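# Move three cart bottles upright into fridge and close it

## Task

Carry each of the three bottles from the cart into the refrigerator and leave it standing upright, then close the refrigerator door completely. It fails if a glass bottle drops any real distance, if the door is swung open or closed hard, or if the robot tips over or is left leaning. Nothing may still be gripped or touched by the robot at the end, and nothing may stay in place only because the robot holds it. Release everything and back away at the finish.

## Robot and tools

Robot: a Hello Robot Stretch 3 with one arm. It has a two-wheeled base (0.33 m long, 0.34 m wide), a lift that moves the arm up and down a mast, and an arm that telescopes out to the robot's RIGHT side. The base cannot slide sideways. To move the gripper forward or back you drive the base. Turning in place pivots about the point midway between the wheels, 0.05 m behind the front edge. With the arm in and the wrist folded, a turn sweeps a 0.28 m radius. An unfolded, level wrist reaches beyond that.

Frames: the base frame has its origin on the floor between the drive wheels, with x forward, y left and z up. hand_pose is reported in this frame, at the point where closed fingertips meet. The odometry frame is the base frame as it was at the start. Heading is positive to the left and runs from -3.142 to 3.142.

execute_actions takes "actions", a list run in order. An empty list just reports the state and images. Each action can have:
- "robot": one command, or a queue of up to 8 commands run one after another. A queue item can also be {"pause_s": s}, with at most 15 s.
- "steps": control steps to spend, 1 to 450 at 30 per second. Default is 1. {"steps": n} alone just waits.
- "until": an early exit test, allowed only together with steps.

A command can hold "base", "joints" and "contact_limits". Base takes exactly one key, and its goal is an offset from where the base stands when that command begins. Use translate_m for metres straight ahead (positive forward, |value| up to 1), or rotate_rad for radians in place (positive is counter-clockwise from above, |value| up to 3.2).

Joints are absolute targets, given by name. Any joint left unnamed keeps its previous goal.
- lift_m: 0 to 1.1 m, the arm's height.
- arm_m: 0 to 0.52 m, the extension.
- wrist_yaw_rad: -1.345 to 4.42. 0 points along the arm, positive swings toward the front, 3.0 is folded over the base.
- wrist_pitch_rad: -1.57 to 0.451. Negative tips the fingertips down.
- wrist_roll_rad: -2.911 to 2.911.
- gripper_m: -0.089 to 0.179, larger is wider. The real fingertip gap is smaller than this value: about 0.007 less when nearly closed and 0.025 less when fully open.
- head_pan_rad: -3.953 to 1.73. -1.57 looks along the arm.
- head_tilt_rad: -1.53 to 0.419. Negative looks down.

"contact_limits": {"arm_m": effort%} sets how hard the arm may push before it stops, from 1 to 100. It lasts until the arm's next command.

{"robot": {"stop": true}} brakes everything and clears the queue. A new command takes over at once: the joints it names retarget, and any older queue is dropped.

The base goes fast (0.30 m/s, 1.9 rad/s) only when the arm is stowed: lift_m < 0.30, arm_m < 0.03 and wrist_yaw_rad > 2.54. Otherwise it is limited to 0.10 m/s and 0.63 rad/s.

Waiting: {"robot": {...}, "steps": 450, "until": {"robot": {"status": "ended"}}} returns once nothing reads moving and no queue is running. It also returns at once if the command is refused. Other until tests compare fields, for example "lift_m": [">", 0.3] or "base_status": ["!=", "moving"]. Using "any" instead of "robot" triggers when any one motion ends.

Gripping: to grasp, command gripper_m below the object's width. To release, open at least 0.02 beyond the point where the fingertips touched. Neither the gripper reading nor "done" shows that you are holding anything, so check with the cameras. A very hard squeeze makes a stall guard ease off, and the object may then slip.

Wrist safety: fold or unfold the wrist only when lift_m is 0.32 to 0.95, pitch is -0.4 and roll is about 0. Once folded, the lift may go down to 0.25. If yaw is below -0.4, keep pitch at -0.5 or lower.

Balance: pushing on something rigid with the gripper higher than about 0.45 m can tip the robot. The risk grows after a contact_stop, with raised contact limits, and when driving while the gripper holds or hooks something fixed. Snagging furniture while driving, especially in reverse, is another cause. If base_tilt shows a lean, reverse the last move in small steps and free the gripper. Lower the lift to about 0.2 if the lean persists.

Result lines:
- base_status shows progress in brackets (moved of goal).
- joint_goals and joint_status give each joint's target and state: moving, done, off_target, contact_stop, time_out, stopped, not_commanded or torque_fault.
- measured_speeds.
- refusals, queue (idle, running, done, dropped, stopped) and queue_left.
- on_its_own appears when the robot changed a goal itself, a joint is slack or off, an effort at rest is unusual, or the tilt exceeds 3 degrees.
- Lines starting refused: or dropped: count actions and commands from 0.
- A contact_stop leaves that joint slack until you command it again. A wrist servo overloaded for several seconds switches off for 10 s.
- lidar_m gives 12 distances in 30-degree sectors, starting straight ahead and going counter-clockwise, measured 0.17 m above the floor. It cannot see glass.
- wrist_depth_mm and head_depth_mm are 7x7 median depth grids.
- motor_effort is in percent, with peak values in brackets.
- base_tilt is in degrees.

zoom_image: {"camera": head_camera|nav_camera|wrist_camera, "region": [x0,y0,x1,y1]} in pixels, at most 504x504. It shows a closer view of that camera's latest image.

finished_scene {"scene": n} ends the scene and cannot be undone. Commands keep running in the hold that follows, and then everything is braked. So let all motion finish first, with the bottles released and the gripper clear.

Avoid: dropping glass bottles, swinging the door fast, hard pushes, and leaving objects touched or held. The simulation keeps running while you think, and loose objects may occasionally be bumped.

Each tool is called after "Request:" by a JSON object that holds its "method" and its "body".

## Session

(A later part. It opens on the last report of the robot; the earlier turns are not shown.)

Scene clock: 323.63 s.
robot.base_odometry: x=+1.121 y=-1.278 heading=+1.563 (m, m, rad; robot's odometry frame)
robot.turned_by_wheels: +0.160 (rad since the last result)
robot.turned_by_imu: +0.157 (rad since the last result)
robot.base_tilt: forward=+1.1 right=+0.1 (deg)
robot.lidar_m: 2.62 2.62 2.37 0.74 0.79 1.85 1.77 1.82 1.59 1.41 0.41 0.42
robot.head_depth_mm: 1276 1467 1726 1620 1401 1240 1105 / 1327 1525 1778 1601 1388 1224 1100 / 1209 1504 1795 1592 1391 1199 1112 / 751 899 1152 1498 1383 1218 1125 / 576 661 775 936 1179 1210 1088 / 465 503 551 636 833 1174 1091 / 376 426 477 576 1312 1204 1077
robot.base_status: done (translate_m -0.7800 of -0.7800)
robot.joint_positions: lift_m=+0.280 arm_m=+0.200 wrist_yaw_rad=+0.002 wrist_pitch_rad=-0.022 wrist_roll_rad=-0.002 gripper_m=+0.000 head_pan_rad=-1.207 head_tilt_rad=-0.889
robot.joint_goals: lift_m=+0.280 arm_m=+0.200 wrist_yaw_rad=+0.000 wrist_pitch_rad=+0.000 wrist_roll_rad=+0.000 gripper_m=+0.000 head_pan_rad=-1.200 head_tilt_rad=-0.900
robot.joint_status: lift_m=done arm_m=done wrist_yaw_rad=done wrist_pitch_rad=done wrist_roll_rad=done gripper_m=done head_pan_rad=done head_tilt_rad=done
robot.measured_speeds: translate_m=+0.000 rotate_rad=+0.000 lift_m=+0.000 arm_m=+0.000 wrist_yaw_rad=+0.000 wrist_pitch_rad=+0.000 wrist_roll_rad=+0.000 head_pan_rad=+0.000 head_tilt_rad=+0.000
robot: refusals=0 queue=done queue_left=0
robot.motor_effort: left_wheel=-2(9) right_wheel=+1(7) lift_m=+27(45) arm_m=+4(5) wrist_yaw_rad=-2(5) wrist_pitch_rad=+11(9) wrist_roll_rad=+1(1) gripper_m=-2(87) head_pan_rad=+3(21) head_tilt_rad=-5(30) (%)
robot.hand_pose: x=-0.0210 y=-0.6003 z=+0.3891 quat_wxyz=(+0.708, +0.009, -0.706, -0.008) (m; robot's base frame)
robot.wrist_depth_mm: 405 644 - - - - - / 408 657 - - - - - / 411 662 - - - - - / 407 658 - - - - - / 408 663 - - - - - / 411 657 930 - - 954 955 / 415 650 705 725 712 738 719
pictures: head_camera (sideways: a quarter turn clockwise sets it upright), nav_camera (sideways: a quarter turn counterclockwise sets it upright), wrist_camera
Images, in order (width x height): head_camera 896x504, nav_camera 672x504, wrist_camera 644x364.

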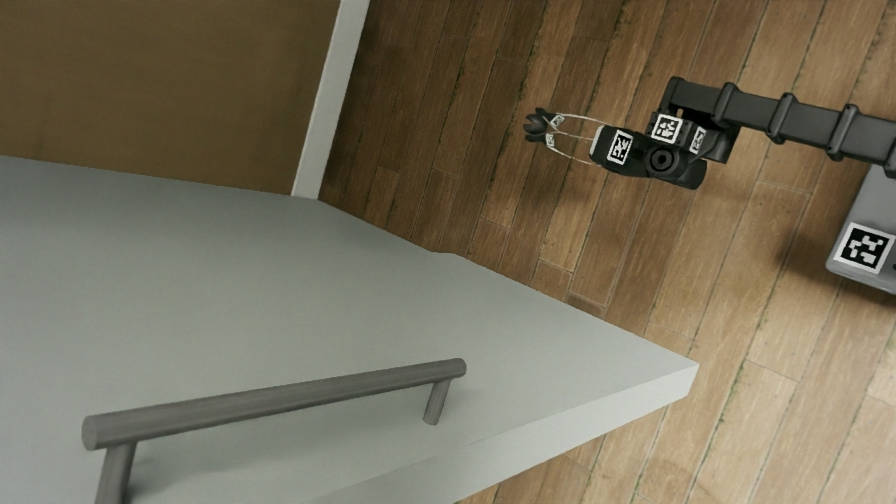

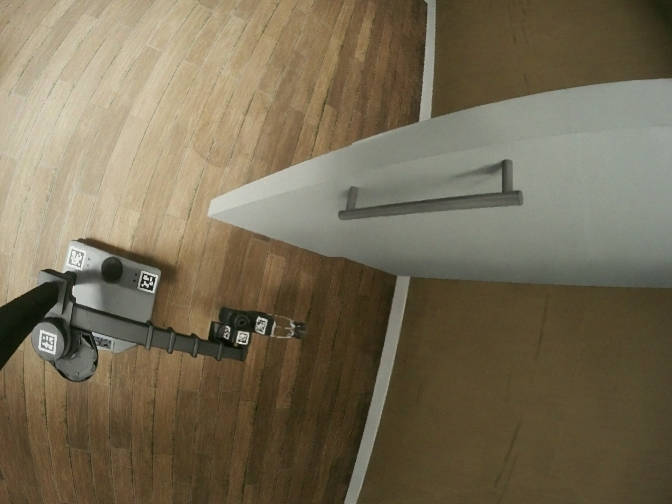

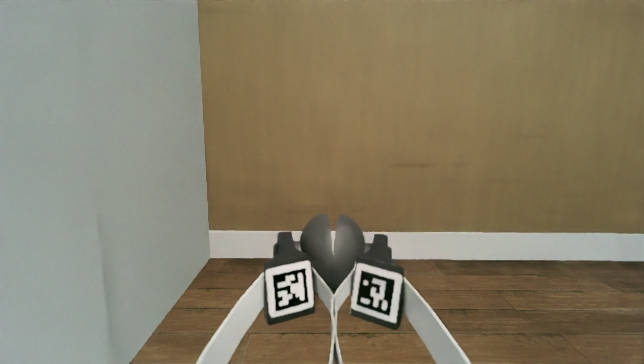

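Request:
{"method": "execute_actions", "body": {"actions": [{"robot":[{"base":{"translate_m":0.78},"joints":{"head_pan_rad":-1.57}},{"joints":{"arm_m":0.28}},{"joints":{"arm_m":0.35}},{"joints":{"arm_m":0.42}},{"joints":{"arm_m":0.51},"contact_limits":{"arm_m":25}}],"steps":450,"until":{"robot":{"status":"ended"}}},{"robot":{"joints":{"arm_m":0.28}},"steps":150,"until":{"robot":{"status":"ended"}}}]}}

Scene clock: 347.13 s.
robot.base_odometry: x=+1.128 y=-0.498 heading=+1.563 (m, m, rad; robot's odometry frame)
robot.turned_by_wheels: +0.000 (rad since the last result)
robot.turned_by_imu: +0.007 (rad since the last result)
robot.base_tilt: forward=+1.2 right=+0.1 (deg)
robot.lidar_m: 2.21 1.87 2.37 2.27 1.01 1.05 2.55 2.19 0.90 0.86 1.52 2.04
robot.head_depth_mm: 749 877 1062 1585 1395 1232 1106 / 747 878 1063 1343 1403 1236 1099 / 750 876 1063 1340 1412 1230 - / 750 875 1054 1299 1370 1213 1133 / 731 874 1056 1391 1369 1222 1103 / 1238 1496 1750 1560 1366 1209 1083 / 1313 1536 1745 1560 1354 1200 1083
robot.base_status: done (translate_m +0.7800 of +0.7800)
robot.joint_positions: lift_m=+0.280 arm_m=+0.280 wrist_yaw_rad=-0.001 wrist_pitch_rad=-0.022 wrist_roll_rad=-0.002 gripper_m=+0.000 head_pan_rad=-1.563 head_tilt_rad=-0.890
robot.joint_goals: lift_m=+0.280 arm_m=+0.280 wrist_yaw_rad=+0.000 wrist_pitch_rad=+0.000 wrist_roll_rad=+0.000 gripper_m=+0.000 head_pan_rad=-1.570 head_tilt_rad=-0.900
robot.joint_status: lift_m=done arm_m=done wrist_yaw_rad=done wrist_pitch_rad=done wrist_roll_rad=done gripper_m=done head_pan_rad=done head_tilt_rad=done
robot.measured_speeds: translate_m=+0.000 rotate_rad=+0.000 lift_m=+0.000 arm_m=+0.000 wrist_yaw_rad=+0.000 wrist_pitch_rad=+0.000 wrist_roll_rad=+0.000 head_pan_rad=+0.000 head_tilt_rad=+0.000
robot: refusals=0 queue=done queue_left=0
robot.motor_effort: left_wheel=-1(12) right_wheel=+0(27) lift_m=+28(28) arm_m=-3(29) wrist_yaw_rad=+0(21) wrist_pitch_rad=+11(17) wrist_roll_rad=+1(1) gripper_m=-2(3) head_pan_rad=-2(25) head_tilt_rad=-6(6) (%)
robot.hand_pose: x=-0.0217 y=-0.6809 z=+0.3891 quat_wxyz=(+0.708, +0.008, -0.706, -0.009) (m; robot's base frame)
robot.wrist_depth_mm: 917 314 312 315 313 317 317 / 899 319 321 322 324 325 324 / 954 333 329 331 333 333 335 / 951 344 338 338 341 343 343 / 972 352 352 345 350 352 353 / 920 819 357 - 359 360 364 / 704 648 366 370 376 375 374
pictures: head_camera (sideways: a quarter turn clockwise sets it upright), nav_camera (sideways: a quarter turn counterclockwise sets it upright), wrist_camera
replaced: robot.arm_m: its motion had ended contact_stop
Images, in order (width x height): head_camera 896x504, nav_camera 672x504, wrist_camera 644x364.

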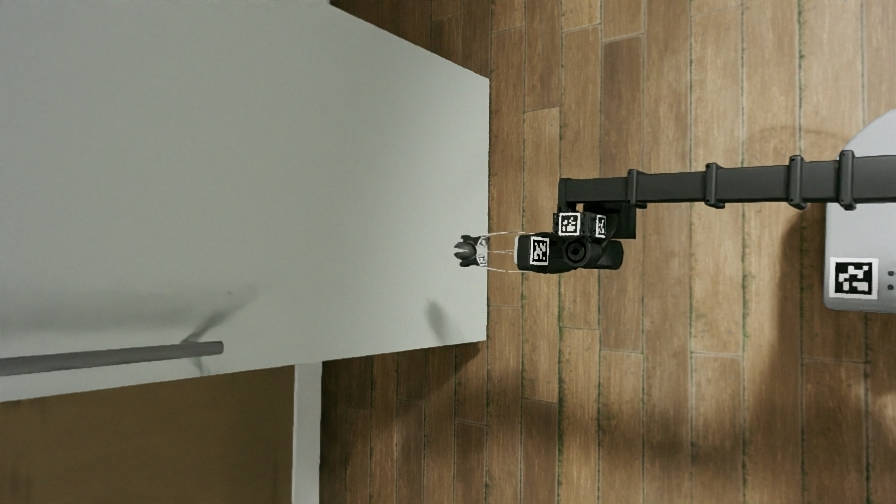

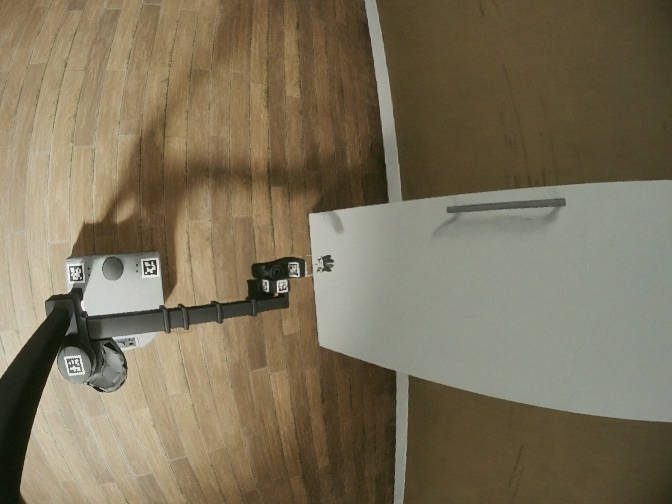

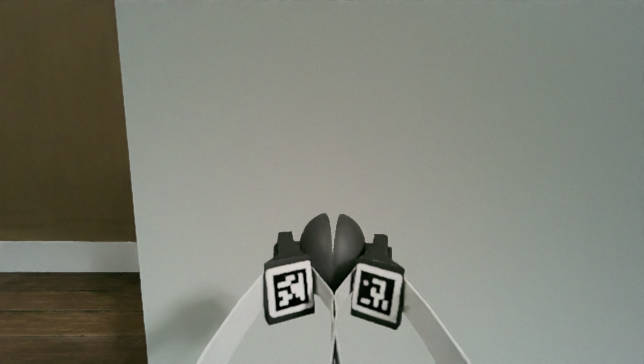

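Request:
{"method": "finished_scene", "body": {"scene": 2}}

The scene is finished: the task was done.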